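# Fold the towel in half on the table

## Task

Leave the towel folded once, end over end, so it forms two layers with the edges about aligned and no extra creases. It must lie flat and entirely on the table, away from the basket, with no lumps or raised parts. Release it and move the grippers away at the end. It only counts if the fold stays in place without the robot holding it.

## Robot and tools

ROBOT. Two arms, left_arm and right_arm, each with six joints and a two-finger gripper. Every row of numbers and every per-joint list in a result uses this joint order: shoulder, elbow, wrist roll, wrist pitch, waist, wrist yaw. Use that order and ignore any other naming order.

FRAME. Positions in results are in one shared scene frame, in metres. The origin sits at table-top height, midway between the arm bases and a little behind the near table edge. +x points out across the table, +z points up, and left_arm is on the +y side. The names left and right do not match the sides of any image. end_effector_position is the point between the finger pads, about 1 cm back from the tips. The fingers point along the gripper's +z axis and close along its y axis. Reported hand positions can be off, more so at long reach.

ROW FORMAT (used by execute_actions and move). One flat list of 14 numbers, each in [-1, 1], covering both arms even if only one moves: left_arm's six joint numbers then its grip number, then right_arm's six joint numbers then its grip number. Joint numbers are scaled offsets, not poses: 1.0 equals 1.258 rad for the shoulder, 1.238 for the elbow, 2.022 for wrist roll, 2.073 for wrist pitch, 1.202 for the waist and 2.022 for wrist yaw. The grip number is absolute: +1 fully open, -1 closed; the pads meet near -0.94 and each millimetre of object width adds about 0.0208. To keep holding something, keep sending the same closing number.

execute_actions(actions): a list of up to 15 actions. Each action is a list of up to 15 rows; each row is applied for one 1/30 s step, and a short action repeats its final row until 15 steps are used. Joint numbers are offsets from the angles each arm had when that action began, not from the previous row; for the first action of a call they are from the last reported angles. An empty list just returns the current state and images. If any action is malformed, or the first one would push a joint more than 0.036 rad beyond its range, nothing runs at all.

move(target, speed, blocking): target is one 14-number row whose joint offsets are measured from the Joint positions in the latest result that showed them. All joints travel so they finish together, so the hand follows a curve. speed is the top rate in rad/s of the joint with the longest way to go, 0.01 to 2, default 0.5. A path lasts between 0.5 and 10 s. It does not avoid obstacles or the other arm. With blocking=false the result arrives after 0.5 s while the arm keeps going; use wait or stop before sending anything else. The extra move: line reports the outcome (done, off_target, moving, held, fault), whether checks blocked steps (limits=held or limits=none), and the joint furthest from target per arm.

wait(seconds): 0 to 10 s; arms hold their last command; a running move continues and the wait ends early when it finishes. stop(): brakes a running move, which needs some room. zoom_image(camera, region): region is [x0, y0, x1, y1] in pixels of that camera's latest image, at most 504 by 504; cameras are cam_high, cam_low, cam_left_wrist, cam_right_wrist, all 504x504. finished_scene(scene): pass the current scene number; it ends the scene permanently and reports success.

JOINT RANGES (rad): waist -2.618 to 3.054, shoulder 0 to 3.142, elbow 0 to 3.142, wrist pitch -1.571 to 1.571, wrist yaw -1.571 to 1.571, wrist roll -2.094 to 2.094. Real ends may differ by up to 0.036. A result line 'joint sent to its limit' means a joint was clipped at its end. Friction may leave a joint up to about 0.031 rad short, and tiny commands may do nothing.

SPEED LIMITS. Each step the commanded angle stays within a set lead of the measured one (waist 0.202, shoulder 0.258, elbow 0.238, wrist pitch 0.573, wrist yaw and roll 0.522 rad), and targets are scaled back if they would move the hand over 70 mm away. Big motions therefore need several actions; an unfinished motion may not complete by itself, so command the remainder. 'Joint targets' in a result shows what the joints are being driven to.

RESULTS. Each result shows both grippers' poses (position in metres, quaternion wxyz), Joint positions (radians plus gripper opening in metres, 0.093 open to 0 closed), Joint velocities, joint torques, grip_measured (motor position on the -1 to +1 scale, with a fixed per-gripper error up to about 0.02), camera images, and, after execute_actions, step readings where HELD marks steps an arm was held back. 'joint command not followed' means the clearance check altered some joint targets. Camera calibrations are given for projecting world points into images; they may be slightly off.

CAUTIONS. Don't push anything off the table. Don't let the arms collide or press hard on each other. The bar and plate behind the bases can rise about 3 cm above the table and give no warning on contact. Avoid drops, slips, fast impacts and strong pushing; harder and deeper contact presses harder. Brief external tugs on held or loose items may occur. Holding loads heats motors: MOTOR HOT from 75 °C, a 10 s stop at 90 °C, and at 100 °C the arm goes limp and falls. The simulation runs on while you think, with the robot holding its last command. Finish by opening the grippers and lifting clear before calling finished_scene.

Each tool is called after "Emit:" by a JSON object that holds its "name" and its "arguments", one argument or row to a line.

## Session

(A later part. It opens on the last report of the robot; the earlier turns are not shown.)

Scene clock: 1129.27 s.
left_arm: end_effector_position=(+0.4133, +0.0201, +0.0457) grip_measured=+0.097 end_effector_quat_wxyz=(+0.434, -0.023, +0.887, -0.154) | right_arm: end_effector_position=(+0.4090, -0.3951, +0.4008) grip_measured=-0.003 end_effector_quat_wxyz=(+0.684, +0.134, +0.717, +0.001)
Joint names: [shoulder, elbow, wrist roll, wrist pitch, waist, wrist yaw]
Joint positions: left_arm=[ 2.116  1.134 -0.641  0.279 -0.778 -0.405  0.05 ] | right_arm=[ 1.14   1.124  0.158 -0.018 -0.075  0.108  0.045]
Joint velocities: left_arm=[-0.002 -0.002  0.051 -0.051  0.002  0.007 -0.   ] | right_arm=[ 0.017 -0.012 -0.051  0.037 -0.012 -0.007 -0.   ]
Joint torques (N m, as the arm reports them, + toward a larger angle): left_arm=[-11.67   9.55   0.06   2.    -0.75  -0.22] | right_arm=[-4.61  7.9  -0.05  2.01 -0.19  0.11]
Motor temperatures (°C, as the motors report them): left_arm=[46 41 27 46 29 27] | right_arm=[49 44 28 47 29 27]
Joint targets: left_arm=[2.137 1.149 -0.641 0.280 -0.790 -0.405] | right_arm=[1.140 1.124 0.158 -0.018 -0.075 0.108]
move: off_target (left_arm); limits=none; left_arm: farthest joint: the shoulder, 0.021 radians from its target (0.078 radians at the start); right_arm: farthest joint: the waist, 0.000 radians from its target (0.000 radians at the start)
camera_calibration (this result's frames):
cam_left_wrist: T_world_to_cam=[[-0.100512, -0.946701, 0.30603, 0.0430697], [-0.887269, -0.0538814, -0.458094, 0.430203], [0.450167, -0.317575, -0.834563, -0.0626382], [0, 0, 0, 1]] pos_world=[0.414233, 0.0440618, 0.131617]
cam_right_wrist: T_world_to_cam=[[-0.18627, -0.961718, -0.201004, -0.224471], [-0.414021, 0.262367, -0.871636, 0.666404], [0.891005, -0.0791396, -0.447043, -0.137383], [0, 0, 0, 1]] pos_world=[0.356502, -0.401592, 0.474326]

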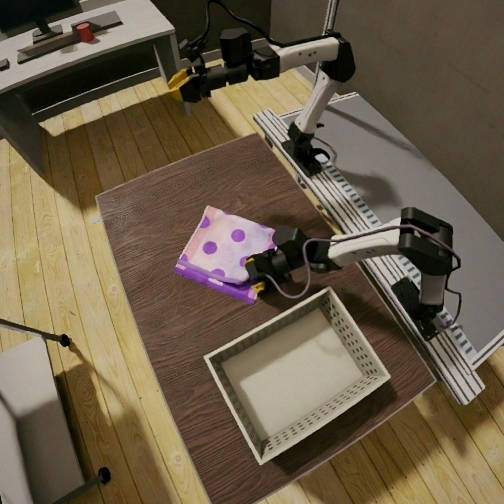

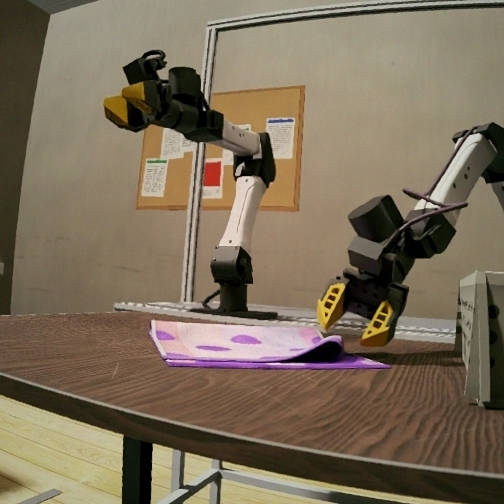

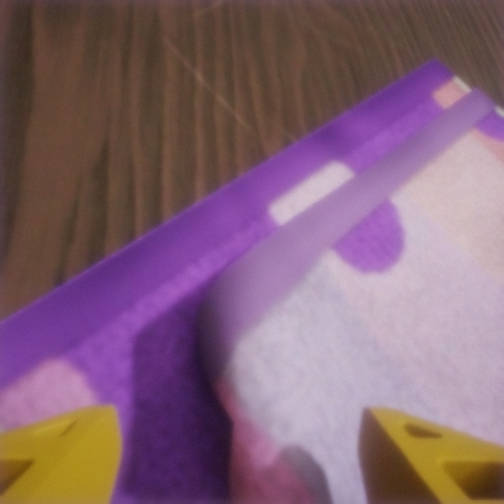

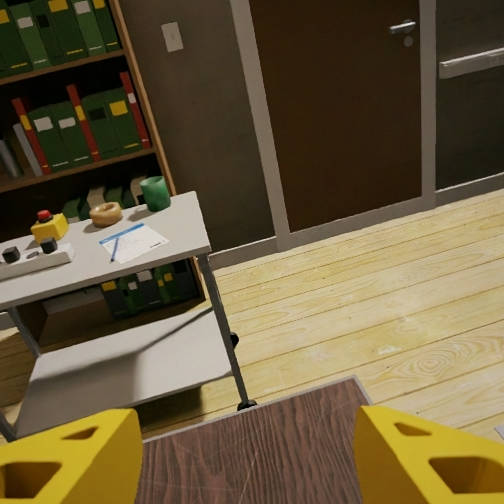

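Emit:
{"name": "move", "arguments": {
  "target": [0.058,0.022,0,0,-0.01,0,0.1,0,0,0,0,0,0,0],
  "speed": 0.08
}}

Scene clock: 1136.30 s.
left_arm: end_effector_position=(+0.4129, +0.0199, +0.0259) grip_measured=+0.097 end_effector_quat_wxyz=(+0.423, -0.019, +0.895, -0.142) | right_arm: end_effector_position=(+0.4090, -0.3951, +0.4008) grip_measured=-0.003 end_effector_quat_wxyz=(+0.684, +0.134, +0.717, +0.001)
Joint names: [shoulder, elbow, wrist roll, wrist pitch, waist, wrist yaw]
Joint positions: left_arm=[ 2.165  1.146 -0.641  0.279 -0.778 -0.405  0.05 ] | right_arm=[ 1.14   1.124  0.158 -0.018 -0.075  0.108  0.045]
Joint velocities: left_arm=[-0.002 -0.017 -0.037 -0.007 -0.007 -0.051  0.   ] | right_arm=[-0.012 -0.007 -0.007  0.007 -0.017  0.007 -0.001]
Joint torques (N m, as the arm reports them, + toward a larger angle): left_arm=[-11.71   9.18   0.05   1.95  -0.71  -0.23] | right_arm=[-4.61  7.9  -0.05  2.01 -0.19  0.11]
Motor temperatures (°C, as the motors report them): left_arm=[47 42 27 46 29 27] | right_arm=[49 44 28 47 29 27]
Joint targets: left_arm=[2.189 1.161 -0.641 0.279 -0.790 -0.405] | right_arm=[1.140 1.124 0.158 -0.018 -0.075 0.108]
move: off_target (left_arm); limits=none; left_arm: farthest joint: the shoulder, 0.024 radians from its target (0.073 radians at the start); right_arm: farthest joint: the waist, 0.000 radians from its target (0.000 radians at the start)
camera_calibration (this result's frames):
cam_left_wrist: T_world_to_cam=[[-0.0938633, -0.954278, 0.283803, 0.0468702], [-0.898616, -0.0415067, -0.436768, 0.424611], [0.428578, -0.296026, -0.853633, -0.0700663], [0, 0, 0, 1]] pos_world=[0.415991, 0.0416099, 0.112344]
cam_right_wrist: T_world_to_cam=[[-0.18627, -0.961718, -0.201004, -0.224471], [-0.414021, 0.262367, -0.871636, 0.666404], [0.891005, -0.0791396, -0.447043, -0.137383], [0, 0, 0, 1]] pos_world=[0.356502, -0.401592, 0.474326]

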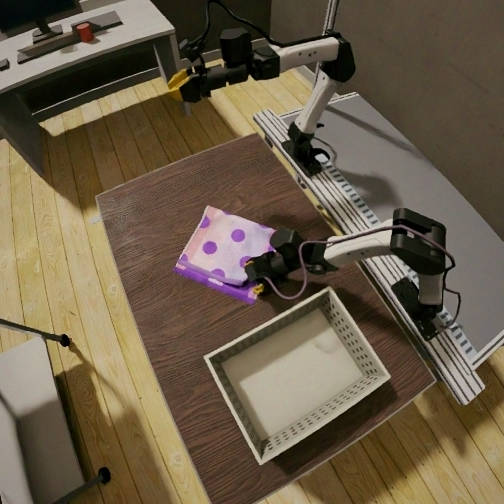

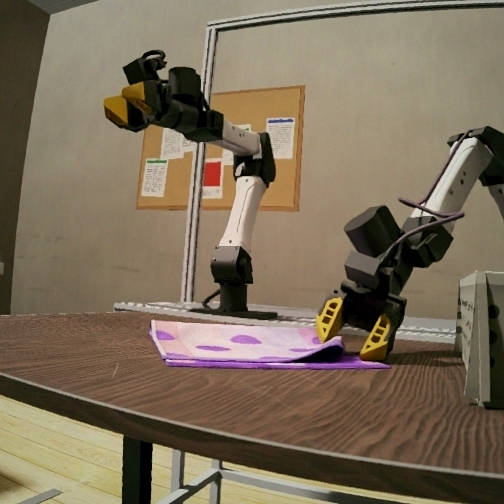

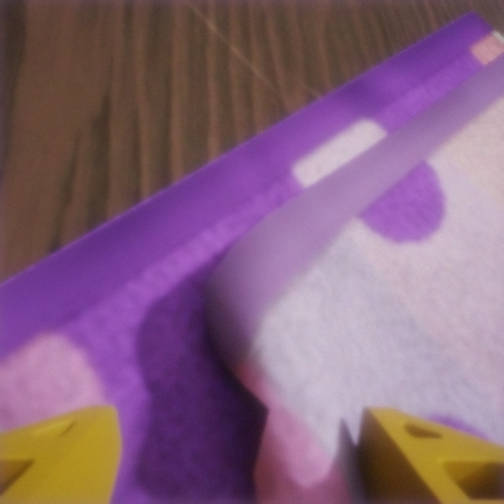

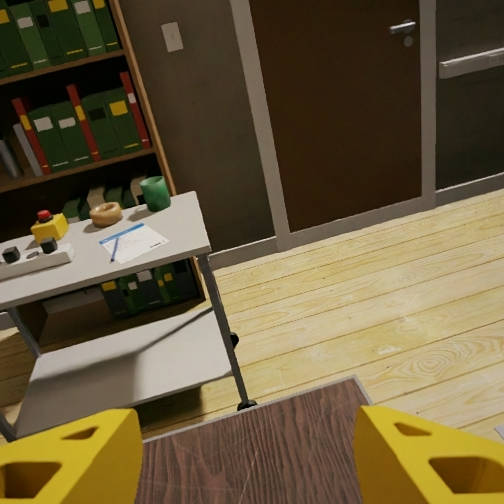

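Close gradually, holding targets.

Emit:
{"name": "execute_actions", "arguments": {
  "actions": [
    [[0.015,0.012,0,0,-0.01,0,-0.05,0,0,0,0,0,0,0],[0.015,0.012,0,0,-0.01,0,-0.2,0,0,0,0,0,0,0],[0.015,0.012,0,0,-0.01,0,-0.35,0,0,0,0,0,0,0],[0.015,0.012,0,0,-0.01,0,-0.5,0,0,0,0,0,0,0],[0.015,0.012,0,0,-0.01,0,-0.6,0,0,0,0,0,0,0],[0.015,0.012,0,0,-0.01,0,-0.7,0,0,0,0,0,0,0],[0.015,0.012,0,0,-0.01,0,-0.8,0,0,0,0,0,0,0],[0.015,0.012,0,0,-0.01,0,-0.9,0,0,0,0,0,0,0],[0.015,0.012,0,0,-0.01,0,-1,0,0,0,0,0,0,0]],
    [[-0.03,0,0,0,0,0,-1,0,0,0,0,0,0,0],[-0.05,0,0,0,0,0,-1,0,0,0,0,0,0,0],[-0.07,0,0,0,0,0,-1,0,0,0,0,0,0,0],[-0.09,0,0,0,0,0,-1,0,0,0,0,0,0,0]]
  ]
}}

Scene clock: 1145.20 s.
left_arm: end_effector_position=(+0.4205, +0.0143, +0.0929) grip_measured=-1.000 end_effector_quat_wxyz=(+0.465, -0.035, +0.865, -0.187) | right_arm: end_effector_position=(+0.4090, -0.3951, +0.4008) grip_measured=-0.003 end_effector_quat_wxyz=(+0.684, +0.134, +0.717, +0.001)
Joint names: [shoulder, elbow, wrist roll, wrist pitch, waist, wrist yaw]
Joint positions: left_arm=[ 2.037  1.146 -0.641  0.291 -0.778 -0.404  0.   ] | right_arm=[ 1.14   1.124  0.158 -0.018 -0.075  0.108  0.045]
Joint velocities: left_arm=[-0.002 -0.007 -0.022 -0.022  0.012  0.022  0.   ] | right_arm=[-0.012 -0.002  0.007  0.022 -0.032 -0.051 -0.001]
Joint torques (N m, as the arm reports them, + toward a larger angle): left_arm=[-11.88   8.59   0.07   2.06   0.06  -0.21] | right_arm=[-4.61  7.91 -0.05  2.01 -0.19  0.1 ]
Motor temperatures (°C, as the motors report them): left_arm=[48 42 27 46 29 27] | right_arm=[48 44 28 47 29 27]
Joint targets: left_arm=[2.052 1.146 -0.641 0.285 -0.778 -0.405] | right_arm=[1.140 1.124 0.158 -0.018 -0.075 0.108]
Step readings (joint positions; steps 1 to 15: 1st action; 16 to 30: 2nd action):
0: left_arm=[2.165 1.146 -0.641 0.279 -0.778 -0.405] | right_arm=[1.140 1.124 0.158 -0.018 -0.075 0.108]
1: left_arm=[2.165 1.146 -0.641 0.279 -0.778 -0.405] | right_arm=[1.140 1.124 0.158 -0.018 -0.075 0.108]
2: left_arm=[2.165 1.146 -0.641 0.279 -0.778 -0.405] | right_arm=[1.140 1.124 0.158 -0.018 -0.075 0.108]
4: left_arm=[2.165 1.146 -0.641 0.279 -0.778 -0.405] | right_arm=[1.140 1.124 0.158 -0.018 -0.075 0.108]
8: left_arm=[2.165 1.146 -0.641 0.280 -0.778 -0.405] | right_arm=[1.140 1.124 0.158 -0.018 -0.075 0.108]
15: left_arm=[2.165 1.146 -0.641 0.285 -0.778 -0.405] | right_arm=[1.140 1.124 0.158 -0.018 -0.075 0.108]
16: left_arm=[2.162 1.146 -0.641 0.284 -0.778 -0.405] | right_arm=[1.140 1.124 0.158 -0.018 -0.075 0.108]
17: left_arm=[2.154 1.146 -0.641 0.281 -0.778 -0.404] | right_arm=[1.140 1.124 0.158 -0.018 -0.075 0.108]
19: left_arm=[2.122 1.146 -0.641 0.272 -0.778 -0.404] | right_arm=[1.140 1.124 0.158 -0.018 -0.075 0.108]
23: left_arm=[2.048 1.146 -0.641 0.286 -0.778 -0.404] | right_arm=[1.140 1.124 0.158 -0.018 -0.075 0.108]
30: Joint positions above
camera_calibration (this result's frames):
cam_left_wrist: T_world_to_cam=[[-0.122876, -0.92182, 0.367627, 0.0271699], [-0.851942, -0.0920176, -0.515487, 0.44883], [0.509015, -0.376538, -0.77403, -0.0578532], [0, 0, 0, 1]] pos_world=[0.415164, 0.0445622, 0.176598]
cam_right_wrist: T_world_to_cam=[[-0.18627, -0.961718, -0.201004, -0.224471], [-0.414021, 0.262367, -0.871636, 0.666404], [0.891005, -0.0791396, -0.447043, -0.137383], [0, 0, 0, 1]] pos_world=[0.356502, -0.401592, 0.474326]

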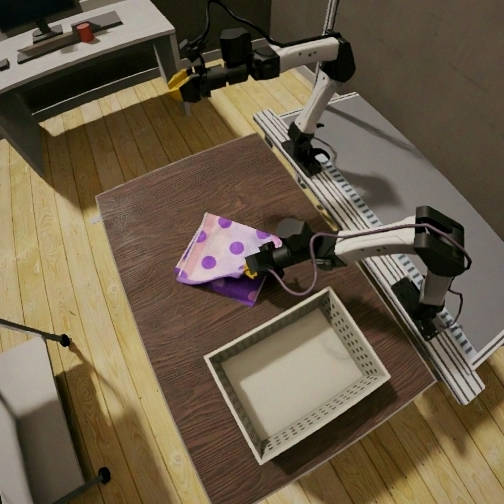

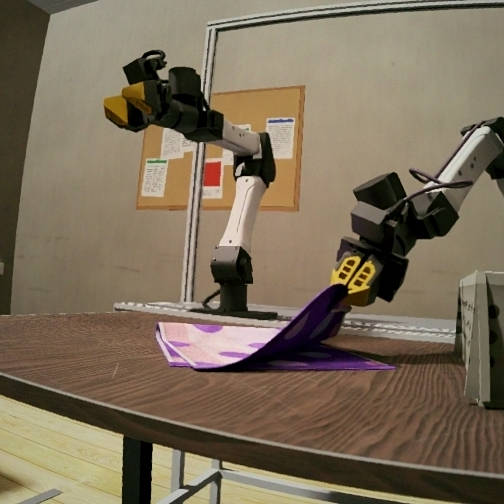

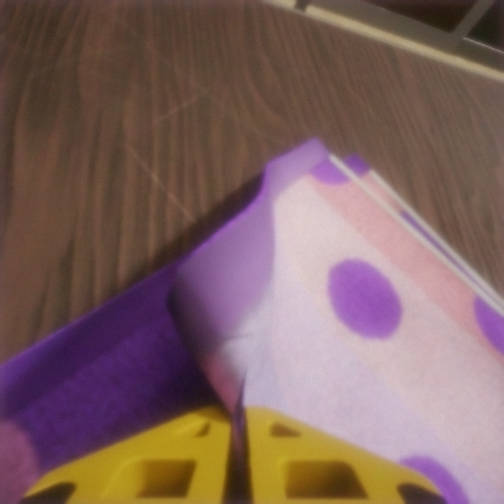

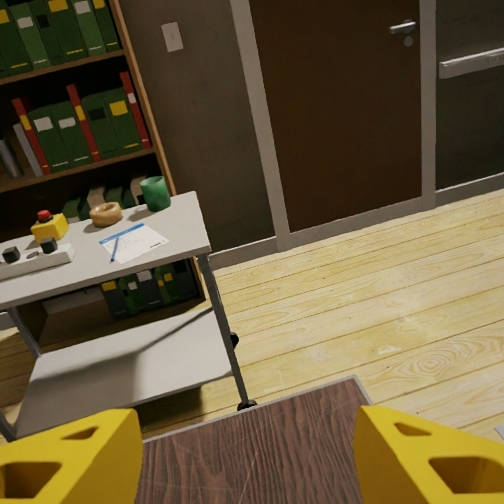

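Emit:
{"name": "move", "arguments": {
  "target": [-0.01,-0.06,0.02,0,0.06,0,-1,0,0,0,0,0,0,0],
  "speed": 0.1
}}

Emit:
{"name": "zoom_image", "arguments": {
  "camera": "cam_low",
  "region": [250,240,450,390]
}}

Emit:
{"name": "zoom_image", "arguments": {
  "camera": "cam_high",
  "region": [160,190,320,330]
}}

Scene clock: 1162.97 s.
left_arm: end_effector_position=(+0.4293, +0.0536, +0.0687) grip_measured=-1.000 end_effector_quat_wxyz=(+0.454, -0.044, +0.878, -0.146) | right_arm: end_effector_position=(+0.4090, -0.3951, +0.4008) grip_measured=-0.003 end_effector_quat_wxyz=(+0.684, +0.134, +0.717, +0.001)
Joint names: [shoulder, elbow, wrist roll, wrist pitch, waist, wrist yaw]
Joint positions: left_arm=[ 2.037  1.087 -0.61   0.291 -0.71  -0.404  0.   ] | right_arm=[ 1.14   1.124  0.158 -0.018 -0.075  0.108  0.045]
Joint velocities: left_arm=[-0.002  0.002 -0.022 -0.007 -0.012 -0.037  0.   ] | right_arm=[-0.002  0.002 -0.037 -0.007 -0.012 -0.066  0.   ]
Joint torques (N m, as the arm reports them, + toward a larger angle): left_arm=[-14.09   6.77   0.13   2.05   0.39  -0.21] | right_arm=[-4.61  7.91 -0.05  2.02 -0.18  0.11]
Motor temperatures (°C, as the motors report them): left_arm=[49 42 27 46 29 27] | right_arm=[47 45 28 47 29 27]
Joint targets: left_arm=[2.024 1.072 -0.601 0.291 -0.706 -0.404] | right_arm=[1.140 1.124 0.158 -0.018 -0.075 0.108]
move: done; limits=none; left_arm: farthest joint: the elbow, 0.015 radians from its target (0.074 radians at the start); right_arm: farthest joint: the waist, 0.000 radians from its target (0.000 radians at the start)
camera_calibration (this result's frames):
cam_left_wrist: T_world_to_cam=[[-0.0638863, -0.948811, 0.309315, 0.0535753], [-0.86604, -0.101299, -0.489605, 0.452248], [0.495876, -0.299158, -0.815237, -0.0619211], [0, 0, 0, 1]] pos_world=[0.425793, 0.0781211, 0.154371]
cam_right_wrist: T_world_to_cam=[[-0.18627, -0.961718, -0.201004, -0.224471], [-0.414021, 0.262367, -0.871636, 0.666404], [0.891005, -0.0791396, -0.447043, -0.137383], [0, 0, 0, 1]] pos_world=[0.356502, -0.401592, 0.474326]

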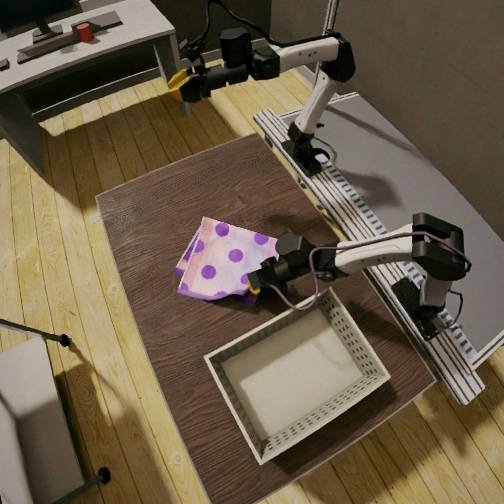

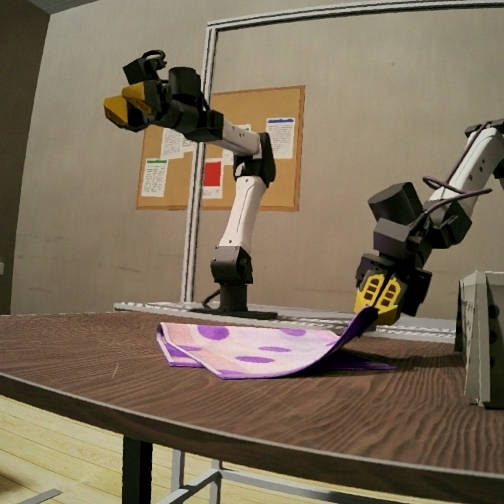

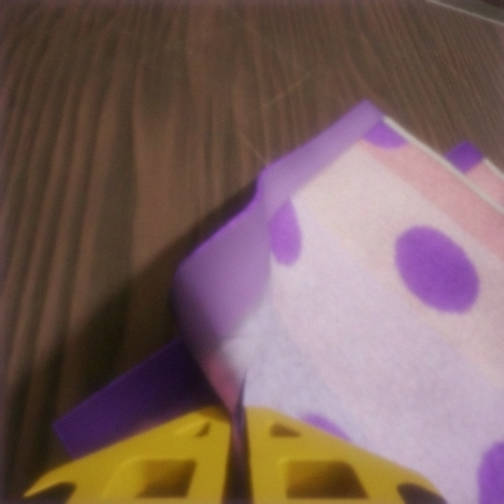

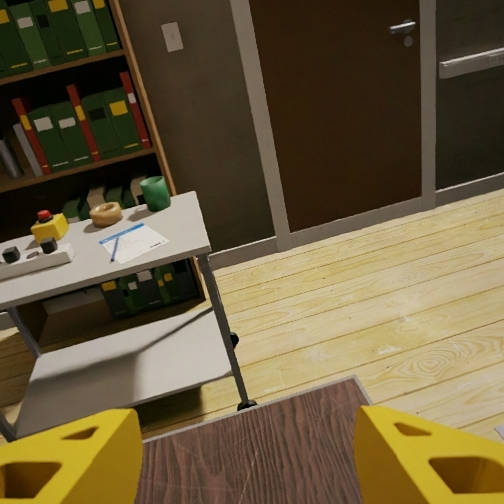

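Region (250, 240, 450, 390) of cam_low's 504x504 image, scaled by 2.520, with more detail than that image has; it fills the top 378 rows of this view, and the rest is white.

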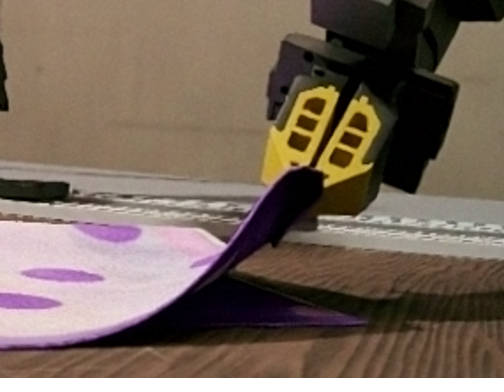

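Region (160, 190, 320, 330) of cam_high's 504x504 image, scaled by 3.150, with more detail than that image has; it fills the top 441 rows of this view, and the rest is white.

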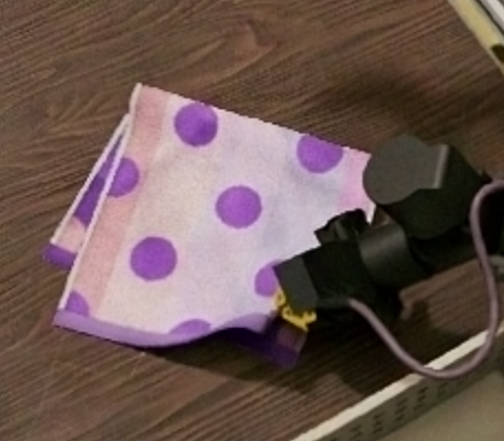

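Emit:
{"name": "move", "arguments": {
  "target": [-0.01,-0.05,-0.025,0,-0.075,0,-1,0,0,0,0,0,0,0],
  "speed": 0.08
}}

Emit:
{"name": "zoom_image", "arguments": {
  "camera": "cam_high",
  "region": [160,190,320,330]
}}

Scene clock: 1175.73 s.
left_arm: end_effector_position=(+0.3956, +0.0311, +0.0527) grip_measured=-1.000 end_effector_quat_wxyz=(+0.432, -0.024, +0.887, -0.159) | right_arm: end_effector_position=(+0.4090, -0.3951, +0.4008) grip_measured=-0.003 end_effector_quat_wxyz=(+0.684, +0.134, +0.717, +0.001)
Joint names: [shoulder, elbow, wrist roll, wrist pitch, waist, wrist yaw]
Joint positions: left_arm=[ 2.037  1.041 -0.653  0.292 -0.788 -0.404  0.   ] | right_arm=[ 1.14   1.124  0.158 -0.018 -0.075  0.108  0.045]
Joint velocities: left_arm=[-0.007  0.007  0.022  0.022  0.012 -0.051  0.   ] | right_arm=[ 0.002  0.017 -0.037  0.022 -0.012 -0.007  0.002]
Joint torques (N m, as the arm reports them, + toward a larger angle): left_arm=[-13.78   6.4    0.     1.99  -0.68  -0.22] | right_arm=[-4.61  7.9  -0.05  2.01 -0.18  0.11]
Motor temperatures (°C, as the motors report them): left_arm=[51 41 27 46 29 27] | right_arm=[47 45 28 47 29 27]
Joint targets: left_arm=[2.024 1.025 -0.660 0.291 -0.800 -0.404] | right_arm=[1.140 1.124 0.158 -0.018 -0.075 0.108]
move: done; limits=none; left_arm: farthest joint: the elbow, 0.016 radians from its target (0.062 radians at the start); right_arm: farthest joint: the waist, 0.000 radians from its target (0.000 radians at the start)
camera_calibration (this result's frames):
cam_left_wrist: T_world_to_cam=[[-0.103081, -0.943618, 0.314578, 0.0500728], [-0.888973, -0.054476, -0.454708, 0.418758], [0.446207, -0.326523, -0.833236, -0.0435918], [0, 0, 0, 1]] pos_world=[0.396877, 0.0558281, 0.138339]
cam_right_wrist: T_world_to_cam=[[-0.18627, -0.961718, -0.201004, -0.224471], [-0.414021, 0.262367, -0.871636, 0.666404], [0.891005, -0.0791396, -0.447043, -0.137383], [0, 0, 0, 1]] pos_world=[0.356502, -0.401592, 0.474326]

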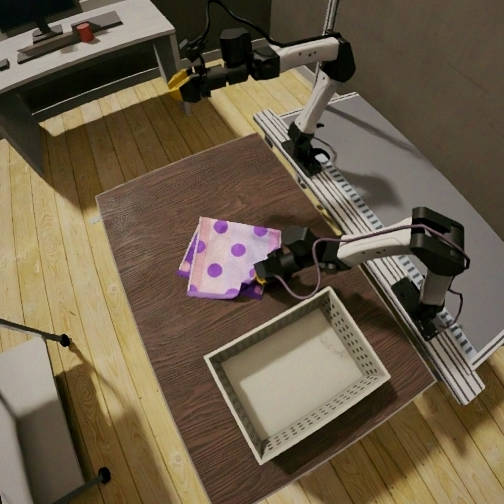

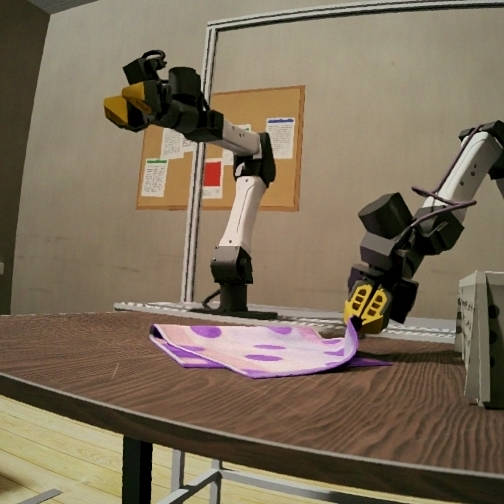

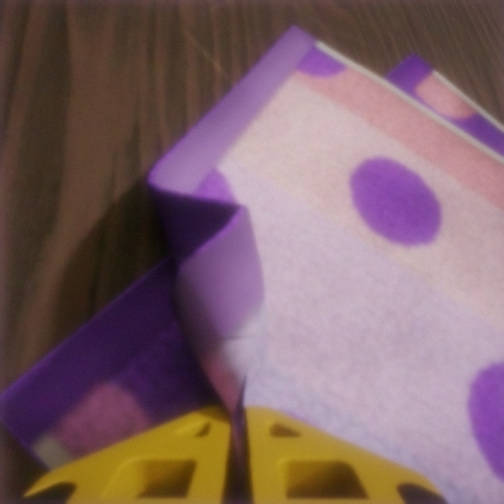

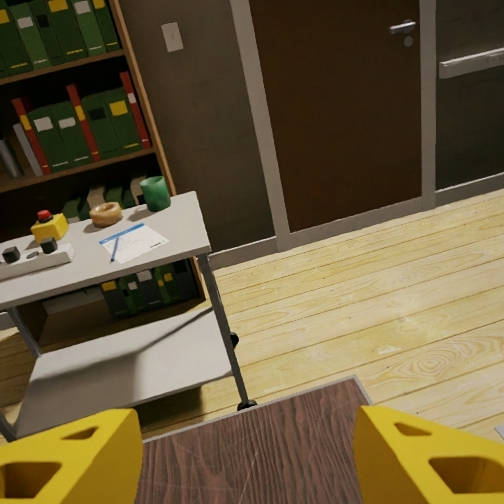

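Region (160, 190, 320, 330) of cam_high's 504x504 image, scaled by 3.150, with more detail than that image has; it fills the top 441 rows of this view, and the rest is white.

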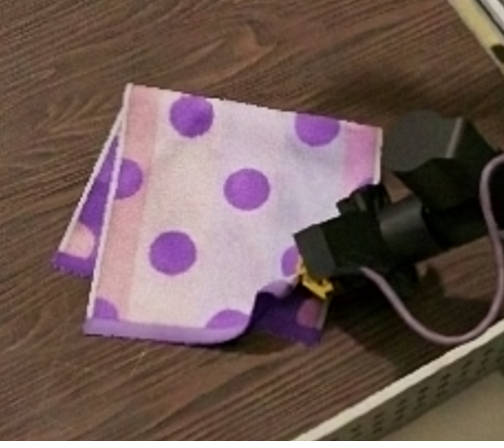

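Emit:
{"name": "move", "arguments": {
  "target": [0,0,0,0,0,0,-1,0.5,0.66,0.045,-0.126,0.52,0.02,0.1],
  "speed": 0.7
}}

Emit:
{"name": "move", "arguments": {
  "target": [0,0,0,0,0,0,-1,0.53,0.015,0,0,0.008,0,0.1],
  "speed": 0.5
}}

Scene clock: 1205.53 s.
left_arm: end_effector_position=(+0.3956, +0.0311, +0.0527) grip_measured=-1.000 end_effector_quat_wxyz=(+0.432, -0.024, +0.887, -0.159) | right_arm: end_effector_position=(+0.4932, -0.0893, +0.4479) grip_measured=+0.097 end_effector_quat_wxyz=(+0.624, -0.050, +0.749, +0.216)
Joint names: [shoulder, elbow, wrist roll, wrist pitch, waist, wrist yaw]
Joint positions: left_arm=[ 2.037  1.041 -0.653  0.292 -0.788 -0.404  0.   ] | right_arm=[ 1.763  1.912  0.241 -0.271  0.543  0.145  0.05 ]
Joint velocities: left_arm=[-0.007 -0.007 -0.022 -0.007  0.007 -0.037  0.   ] | right_arm=[ 0.002  0.002 -0.007  0.037 -0.012  0.022  0.   ]
Joint torques (N m, as the arm reports them, + toward a larger angle): left_arm=[-12.72   7.95   0.06   2.     0.17  -0.22] | right_arm=[-9.97  9.79  0.01  1.95  0.47  0.15]
Motor temperatures (°C, as the motors report them): left_arm=[53 40 27 46 29 27] | right_arm=[46 45 28 48 29 27]
Joint targets: left_arm=[2.037 1.041 -0.653 0.292 -0.788 -0.404] | right_arm=[1.769 1.941 0.249 -0.279 0.550 0.149]
move: off_target (right_arm); limits=none; left_arm: farthest joint: the waist, 0.000 radians from its target (0.000 radians at the start); right_arm: farthest joint: the elbow, 0.029 radians from its target (0.817 radians at the start)
camera_calibration (this result's frames):
cam_left_wrist: T_world_to_cam=[[-0.102842, -0.943548, 0.314867, 0.049961], [-0.889007, -0.0548057, -0.454603, 0.418776], [0.446196, -0.326671, -0.833184, -0.0435855], [0, 0, 0, 1]] pos_world=[0.396881, 0.0558537, 0.138331]
cam_right_wrist: T_world_to_cam=[[0.346248, -0.896058, -0.277835, -0.127532], [-0.566968, 0.0360835, -0.822949, 0.695516], [0.747435, 0.442468, -0.495542, -0.0280231], [0, 0, 0, 1]] pos_world=[0.459438, -0.126974, 0.523054]

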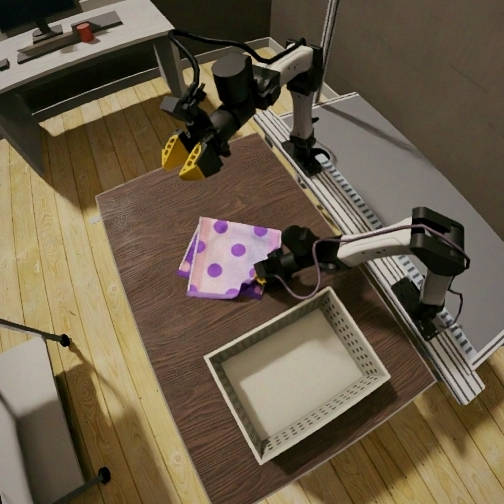

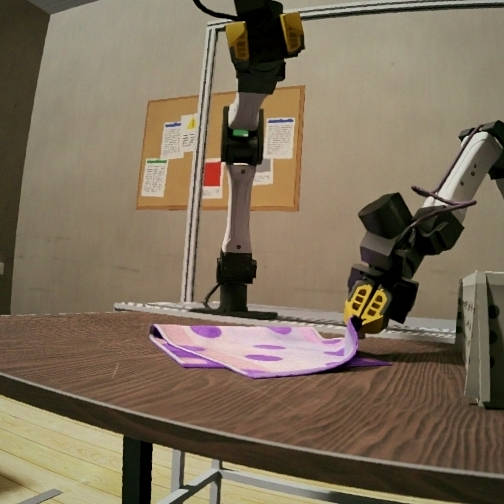

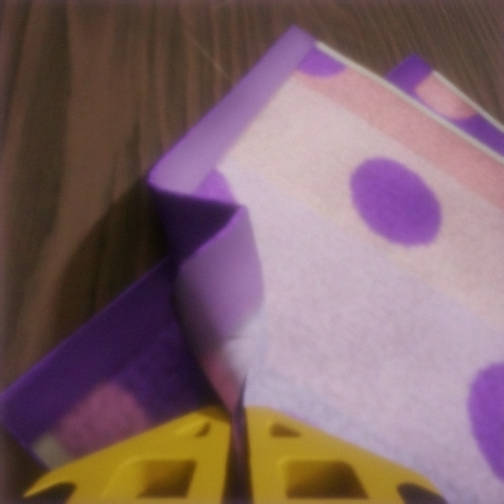

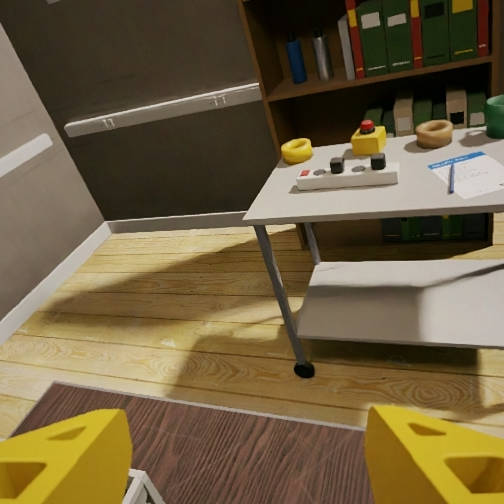

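Scene clock: 1207.33 s.
left_arm: end_effector_position=(+0.3956, +0.0311, +0.0527) grip_measured=-1.000 end_effector_quat_wxyz=(+0.432, -0.024, +0.887, -0.159) | right_arm: end_effector_position=(+0.5582, -0.0299, +0.0468) grip_measured=+0.097 end_effector_quat_wxyz=(+0.359, -0.104, +0.922, +0.097)
Joint names: [shoulder, elbow, wrist roll, wrist pitch, waist, wrist yaw]
Joint positions: left_arm=[ 2.037  1.041 -0.653  0.292 -0.788 -0.404  0.   ] | right_arm=[ 2.441  1.912  0.241 -0.281  0.543  0.145  0.05 ]
Joint velocities: left_arm=[-0.007  0.002 -0.007  0.022  0.007  0.066  0.   ] | right_arm=[-0.032 -0.017  0.037 -0.066 -0.012 -0.007  0.   ]
Joint torques (N m, as the arm reports them, + toward a larger angle): left_arm=[-12.67   7.97   0.06   1.99   0.18  -0.22] | right_arm=[-17.19   8.81  -0.04   1.71   0.72   0.19]
Motor temperatures (°C, as the motors report them): left_arm=[53 40 27 46 29 27] | right_arm=[47 45 28 48 29 27]
Joint targets: left_arm=[2.037 1.041 -0.653 0.292 -0.788 -0.404] | right_arm=[2.430 1.930 0.241 -0.272 0.553 0.145]
move: done; limits=none; left_arm: farthest joint: the waist, 0.000 radians from its target (0.000 radians at the start); right_arm: farthest joint: the elbow, 0.019 radians from its target (0.019 radians at the start)
camera_calibration (this result's frames):
cam_left_wrist: T_world_to_cam=[[-0.102842, -0.943548, 0.314867, 0.049961], [-0.889007, -0.0548057, -0.454603, 0.418776], [0.446196, -0.326671, -0.833184, -0.0435855], [0, 0, 0, 1]] pos_world=[0.396881, 0.0558537, 0.138331]
cam_right_wrist: T_world_to_cam=[[0.253218, -0.959978, -0.11968, -0.165617], [-0.920021, -0.200719, -0.336562, 0.567415], [0.29907, 0.195332, -0.934025, -0.0382353], [0, 0, 0, 1]] pos_world=[0.575406, -0.0376288, 0.135436]

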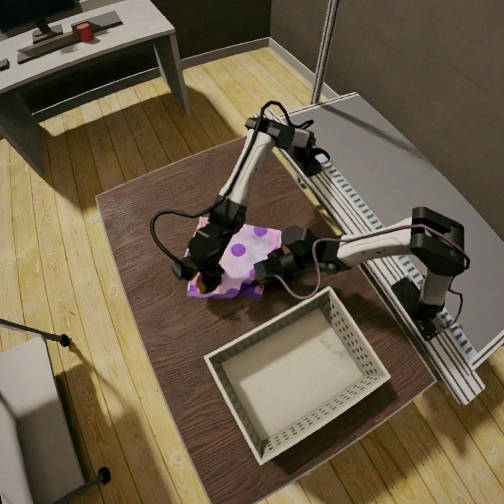

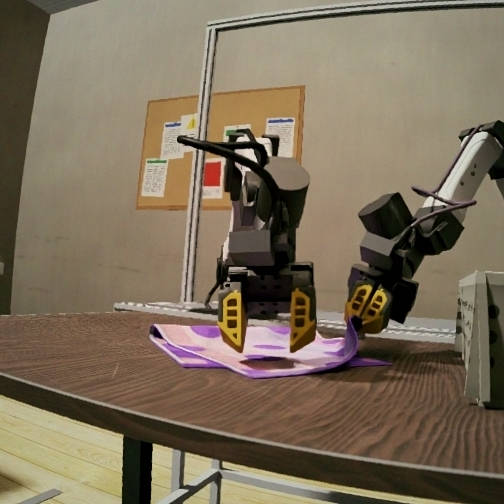

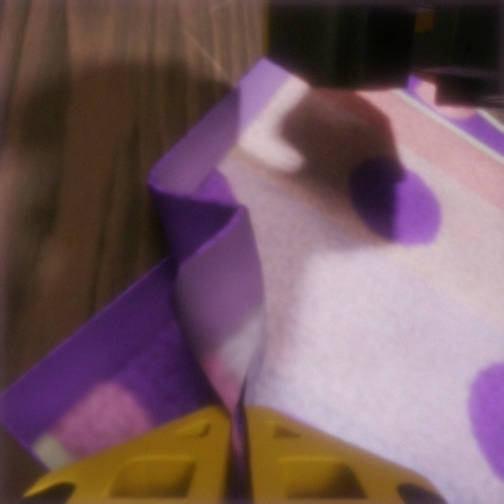

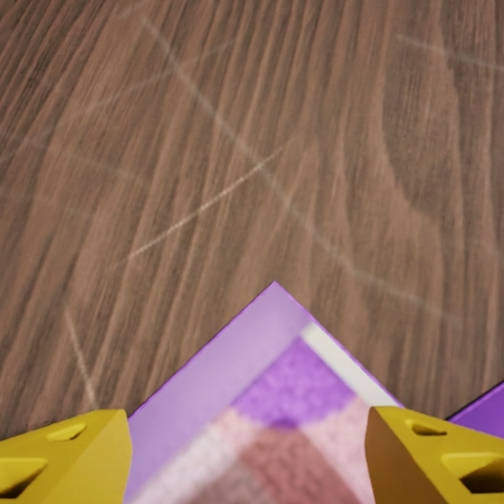

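Emit:
{"name": "move", "arguments": {
  "target": [0,0,0,0,0,0,-1,0.045,0.08,0,0,0,0,0.1],
  "speed": 0.15
}}

Emit:
{"name": "move", "arguments": {
  "target": [0,0,0,0,0,0,-1,0.05,0.025,0,0,0,0,0.1],
  "speed": 0.08
}}

Scene clock: 1222.07 s.
left_arm: end_effector_position=(+0.3956, +0.0311, +0.0527) grip_measured=-1.000 end_effector_quat_wxyz=(+0.432, -0.024, +0.887, -0.159) | right_arm: end_effector_position=(+0.5696, -0.0230, +0.0470) grip_measured=+0.097 end_effector_quat_wxyz=(+0.369, -0.102, +0.918, +0.101)
Joint names: [shoulder, elbow, wrist roll, wrist pitch, waist, wrist yaw]
Joint positions: left_arm=[ 2.037  1.041 -0.653  0.292 -0.788 -0.404  0.   ] | right_arm=[ 2.487  1.981  0.241 -0.281  0.543  0.145  0.05 ]
Joint velocities: left_arm=[ 0.007 -0.012 -0.007  0.007  0.007  0.007  0.   ] | right_arm=[ 0.007 -0.022  0.022  0.022 -0.017 -0.081  0.   ]
Joint torques (N m, as the arm reports them, + toward a larger angle): left_arm=[-12.71   7.95   0.06   1.99   0.18  -0.22] | right_arm=[-15.66   9.69  -0.04   1.64  -0.19   0.19]
Motor temperatures (°C, as the motors report them): left_arm=[53 40 27 46 29 27] | right_arm=[56 46 28 47 29 27]
Joint targets: left_arm=[2.037 1.041 -0.653 0.292 -0.788 -0.404] | right_arm=[2.497 2.011 0.241 -0.281 0.543 0.145]
move: off_target (right_arm); limits=none; left_arm: farthest joint: the waist, 0.000 radians from its target (0.000 radians at the start); right_arm: farthest joint: the elbow, 0.030 radians from its target (0.099 radians at the start)
camera_calibration (this result's frames):
cam_left_wrist: T_world_to_cam=[[-0.102842, -0.943548, 0.314867, 0.049961], [-0.889007, -0.0548057, -0.454603, 0.418776], [0.446196, -0.326671, -0.833184, -0.0435855], [0, 0, 0, 1]] pos_world=[0.396881, 0.0558537, 0.138331]
cam_right_wrist: T_world_to_cam=[[0.254722, -0.958743, -0.126211, -0.162419], [-0.913195, -0.195553, -0.357539, 0.576612], [0.318107, 0.206328, -0.92533, -0.0538116], [0, 0, 0, 1]] pos_world=[0.585049, -0.031857, 0.135869]

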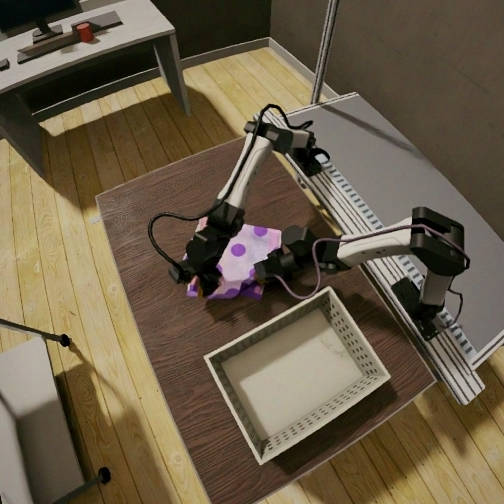

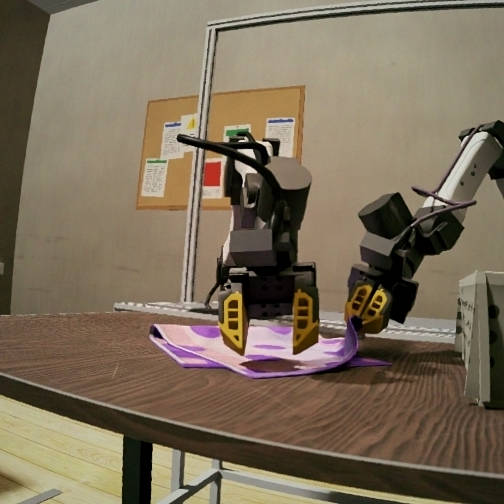

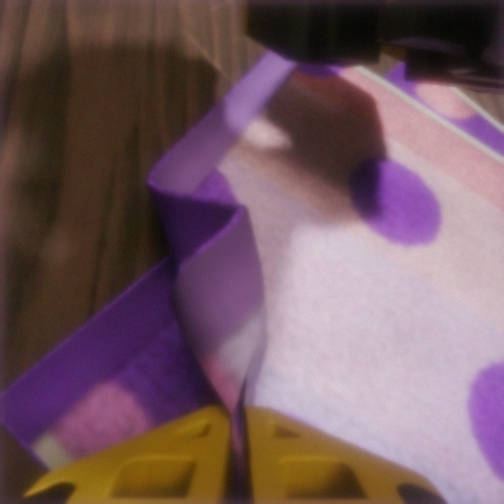

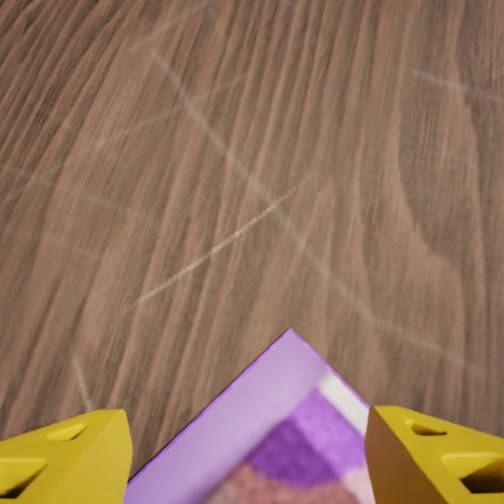

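Scene clock: 1223.17 s.
left_arm: end_effector_position=(+0.3956, +0.0311, +0.0527) grip_measured=-1.000 end_effector_quat_wxyz=(+0.432, -0.024, +0.887, -0.159) | right_arm: end_effector_position=(+0.5695, -0.0227, +0.0303) grip_measured=+0.097 end_effector_quat_wxyz=(+0.360, -0.103, +0.922, +0.096)
Joint names: [shoulder, elbow, wrist roll, wrist pitch, waist, wrist yaw]
Joint positions: left_arm=[ 2.037  1.041 -0.653  0.292 -0.788 -0.404  0.   ] | right_arm=[ 2.522  1.992  0.241 -0.279  0.543  0.148  0.05 ]
Joint velocities: left_arm=[-0.007 -0.012 -0.037  0.007  0.007 -0.066  0.   ] | right_arm=[-0.017 -0.002  0.022 -0.066 -0.002  0.007 -0.001]
Joint torques (N m, as the arm reports them, + toward a larger angle): left_arm=[-12.69   7.93   0.06   1.99   0.19  -0.22] | right_arm=[-14.21   8.89  -0.04   1.6   -0.18   0.16]
Motor temperatures (°C, as the motors report them): left_arm=[53 40 27 46 29 27] | right_arm=[57 46 28 47 29 27]
Joint targets: left_arm=[2.037 1.041 -0.653 0.292 -0.788 -0.404] | right_arm=[2.550 2.012 0.241 -0.282 0.543 0.145]
move: off_target (right_arm); limits=none; left_arm: farthest joint: the waist, 0.000 radians from its target (0.000 radians at the start); right_arm: farthest joint: the shoulder, 0.028 radians from its target (0.063 radians at the start)
camera_calibration (this result's frames):
cam_left_wrist: T_world_to_cam=[[-0.102842, -0.943548, 0.314867, 0.049961], [-0.889007, -0.0548057, -0.454603, 0.418776], [0.446196, -0.326671, -0.833184, -0.0435855], [0, 0, 0, 1]] pos_world=[0.396881, 0.0558537, 0.138331]
cam_right_wrist: T_world_to_cam=[[0.2517, -0.960529, -0.11845, -0.162803], [-0.919432, -0.199113, -0.339114, 0.5735], [0.302144, 0.194261, -0.933259, -0.0602691], [0, 0, 0, 1]] pos_world=[0.586482, -0.030478, 0.118951]

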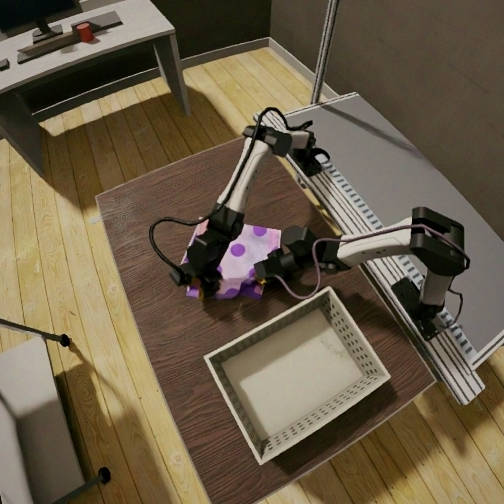

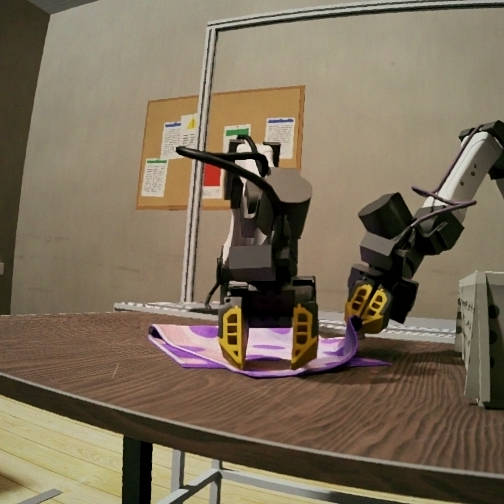

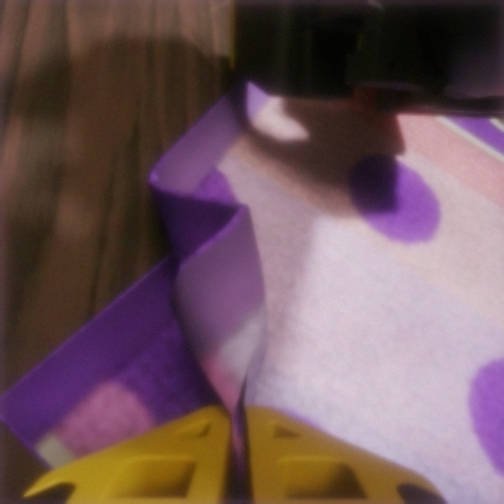

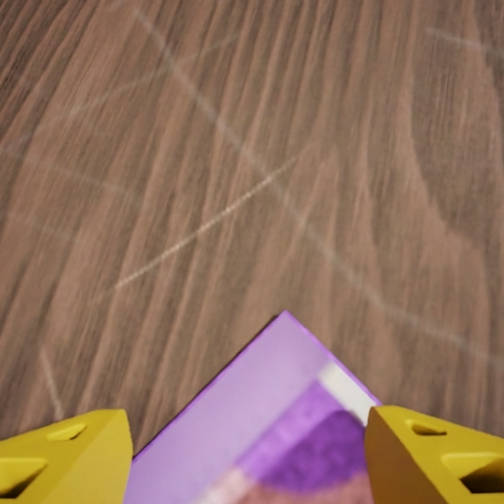

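Emit:
{"name": "execute_actions", "arguments": {
  "actions": [
    [[0,0,0,0,0,0,-1,0.03,0.016,0,0,0,0,0.1],[0,0,0,0,0,0,-1,0.04,0.016,0,0,0,0,0.1],[0,0,0,0,0,0,-1,0.05,0.016,0,0,0,0,0.1]],
    [[0,0,0,0,0,0,-1,0.045,0.016,0,0,0,0,-0.05],[0,0,0,0,0,0,-1,0.045,0.016,0,0,0,0,-0.2],[0,0,0,0,0,0,-1,0.045,0.016,0,0,0,0,-0.35],[0,0,0,0,0,0,-1,0.045,0.016,0,0,0,0,-0.5],[0,0,0,0,0,0,-1,0.045,0.016,0,0,0,0,-0.6],[0,0,0,0,0,0,-1,0.045,0.016,0,0,0,0,-0.7],[0,0,0,0,0,0,-1,0.045,0.016,0,0,0,0,-0.8],[0,0,0,0,0,0,-1,0.045,0.016,0,0,0,0,-0.9],[0,0,0,0,0,0,-1,0.045,0.016,0,0,0,0,-1]],
    [[0,0,0,0,0,0,-1,-0.02,0,0,0,0,0,-1],[0,0,0,0,0,0,-1,-0.04,0,0,0,0,0,-1],[0,0,0,0,0,0,-1,-0.06,0,0,0,0,0,-1]]
  ]
}}

Scene clock: 1243.27 s.
left_arm: end_effector_position=(+0.3956, +0.0311, +0.0527) grip_measured=-1.000 end_effector_quat_wxyz=(+0.432, -0.024, +0.887, -0.159) | right_arm: end_effector_position=(+0.5860, -0.0251, +0.0662) grip_measured=-1.000 end_effector_quat_wxyz=(+0.403, -0.088, +0.906, +0.098)
Joint names: [shoulder, elbow, wrist roll, wrist pitch, waist, wrist yaw]
Joint positions: left_arm=[ 2.037  1.041 -0.653  0.292 -0.788 -0.404  0.   ] | right_arm=[ 2.49   2.015  0.241 -0.243  0.537  0.179  0.   ]
Joint velocities: left_arm=[ 0.002 -0.012 -0.007  0.037 -0.012  0.022  0.   ] | right_arm=[-0.002 -0.012 -0.007  0.022 -0.017 -0.037  0.   ]
Joint torques (N m, as the arm reports them, + toward a larger angle): left_arm=[-12.68   7.97   0.06   1.99   0.18  -0.21] | right_arm=[-17.75   7.58  -0.04   1.76  -0.21   0.18]
Motor temperatures (°C, as the motors report them): left_arm=[53 41 27 46 29 27] | right_arm=[61 47 28 46 29 27]
Joint targets: left_arm=[2.037 1.041 -0.653 0.292 -0.788 -0.404] | right_arm=[2.478 2.015 0.241 -0.238 0.537 0.177]
Step readings (joint positions; steps 1 to 15: 1st action; 16 to 30: 2nd action; 31 to 45: 3rd action):
0: left_arm=[2.037 1.041 -0.653 0.292 -0.788 -0.404] | right_arm=[2.522 1.992 0.241 -0.279 0.543 0.148]
1: left_arm=[2.037 1.041 -0.653 0.292 -0.788 -0.404] | right_arm=[2.523 1.992 0.241 -0.278 0.543 0.148]
2: left_arm=[2.037 1.041 -0.653 0.292 -0.788 -0.404] | right_arm=[2.525 1.992 0.241 -0.278 0.543 0.149]
4: left_arm=[2.037 1.041 -0.653 0.292 -0.788 -0.404] | right_arm=[2.530 1.999 0.241 -0.273 0.543 0.152]
8: left_arm=[2.037 1.041 -0.653 0.292 -0.788 -0.404] | right_arm=[2.537 2.004 0.241 -0.264 0.543 0.154]
15: left_arm=[2.037 1.041 -0.653 0.292 -0.788 -0.404] | right_arm=[2.537 2.004 0.241 -0.262 0.543 0.155]
16: left_arm=[2.037 1.041 -0.653 0.292 -0.788 -0.404] | right_arm=[2.538 2.005 0.241 -0.260 0.543 0.157]
17: left_arm=[2.037 1.041 -0.653 0.292 -0.788 -0.404] | right_arm=[2.541 2.008 0.241 -0.258 0.543 0.161]
19: left_arm=[2.037 1.041 -0.653 0.292 -0.788 -0.404] | right_arm=[2.548 2.014 0.241 -0.250 0.541 0.170]
23: left_arm=[2.037 1.041 -0.653 0.292 -0.788 -0.404] | right_arm=[2.552 2.015 0.241 -0.242 0.538 0.177]
30: left_arm=[2.037 1.041 -0.653 0.292 -0.788 -0.404] | right_arm=[2.553 2.015 0.241 -0.238 0.537 0.177]
31: left_arm=[2.037 1.041 -0.653 0.292 -0.788 -0.404] | right_arm=[2.551 2.015 0.241 -0.236 0.537 0.179]
32: left_arm=[2.037 1.041 -0.653 0.292 -0.788 -0.404] | right_arm=[2.547 2.015 0.241 -0.237 0.537 0.179]
34: left_arm=[2.037 1.041 -0.653 0.292 -0.788 -0.404] | right_arm=[2.535 2.015 0.241 -0.242 0.537 0.179]
38: left_arm=[2.037 1.041 -0.653 0.292 -0.788 -0.404] | right_arm=[2.501 2.015 0.241 -0.243 0.537 0.179]
45: Joint positions above
camera_calibration (this result's frames):
cam_left_wrist: T_world_to_cam=[[-0.102842, -0.943548, 0.314867, 0.049961], [-0.889007, -0.0548057, -0.454603, 0.418776], [0.446196, -0.326671, -0.833184, -0.0435855], [0, 0, 0, 1]] pos_world=[0.396881, 0.0558537, 0.138331]
cam_right_wrist: T_world_to_cam=[[0.231264, -0.965039, -0.123358, -0.152812], [-0.891792, -0.159594, -0.423363, 0.590648], [0.388875, 0.207918, -0.897522, -0.0841419], [0, 0, 0, 1]] pos_world=[0.594796, -0.0357115, 0.155689]

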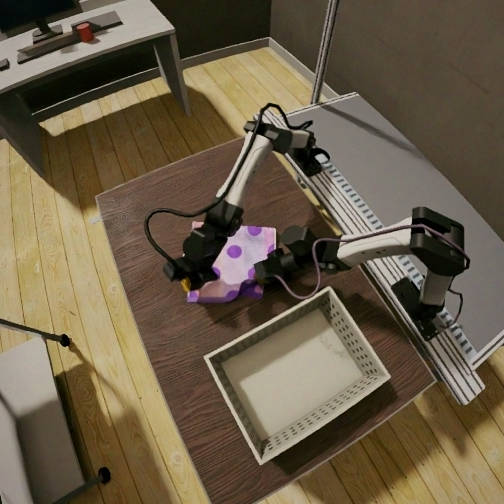

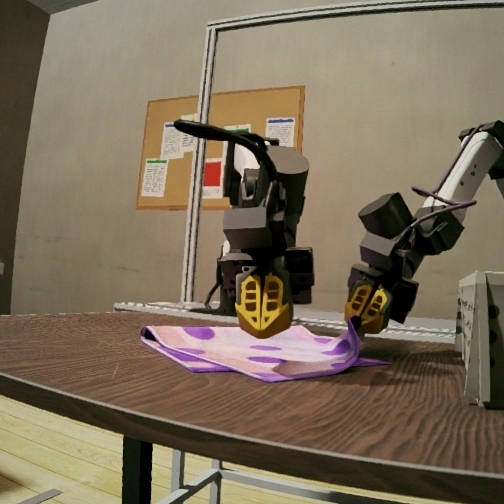

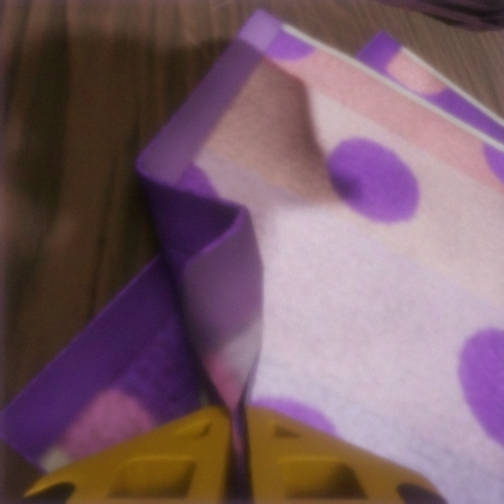

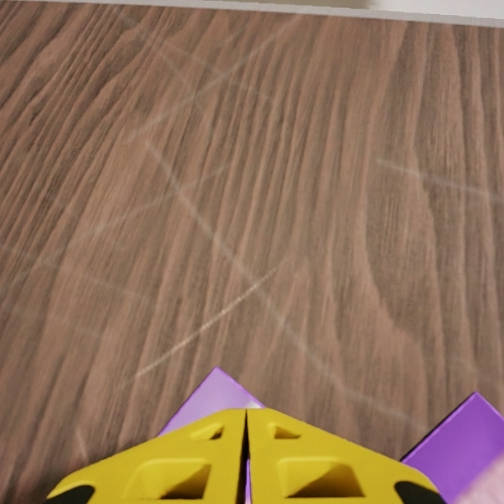

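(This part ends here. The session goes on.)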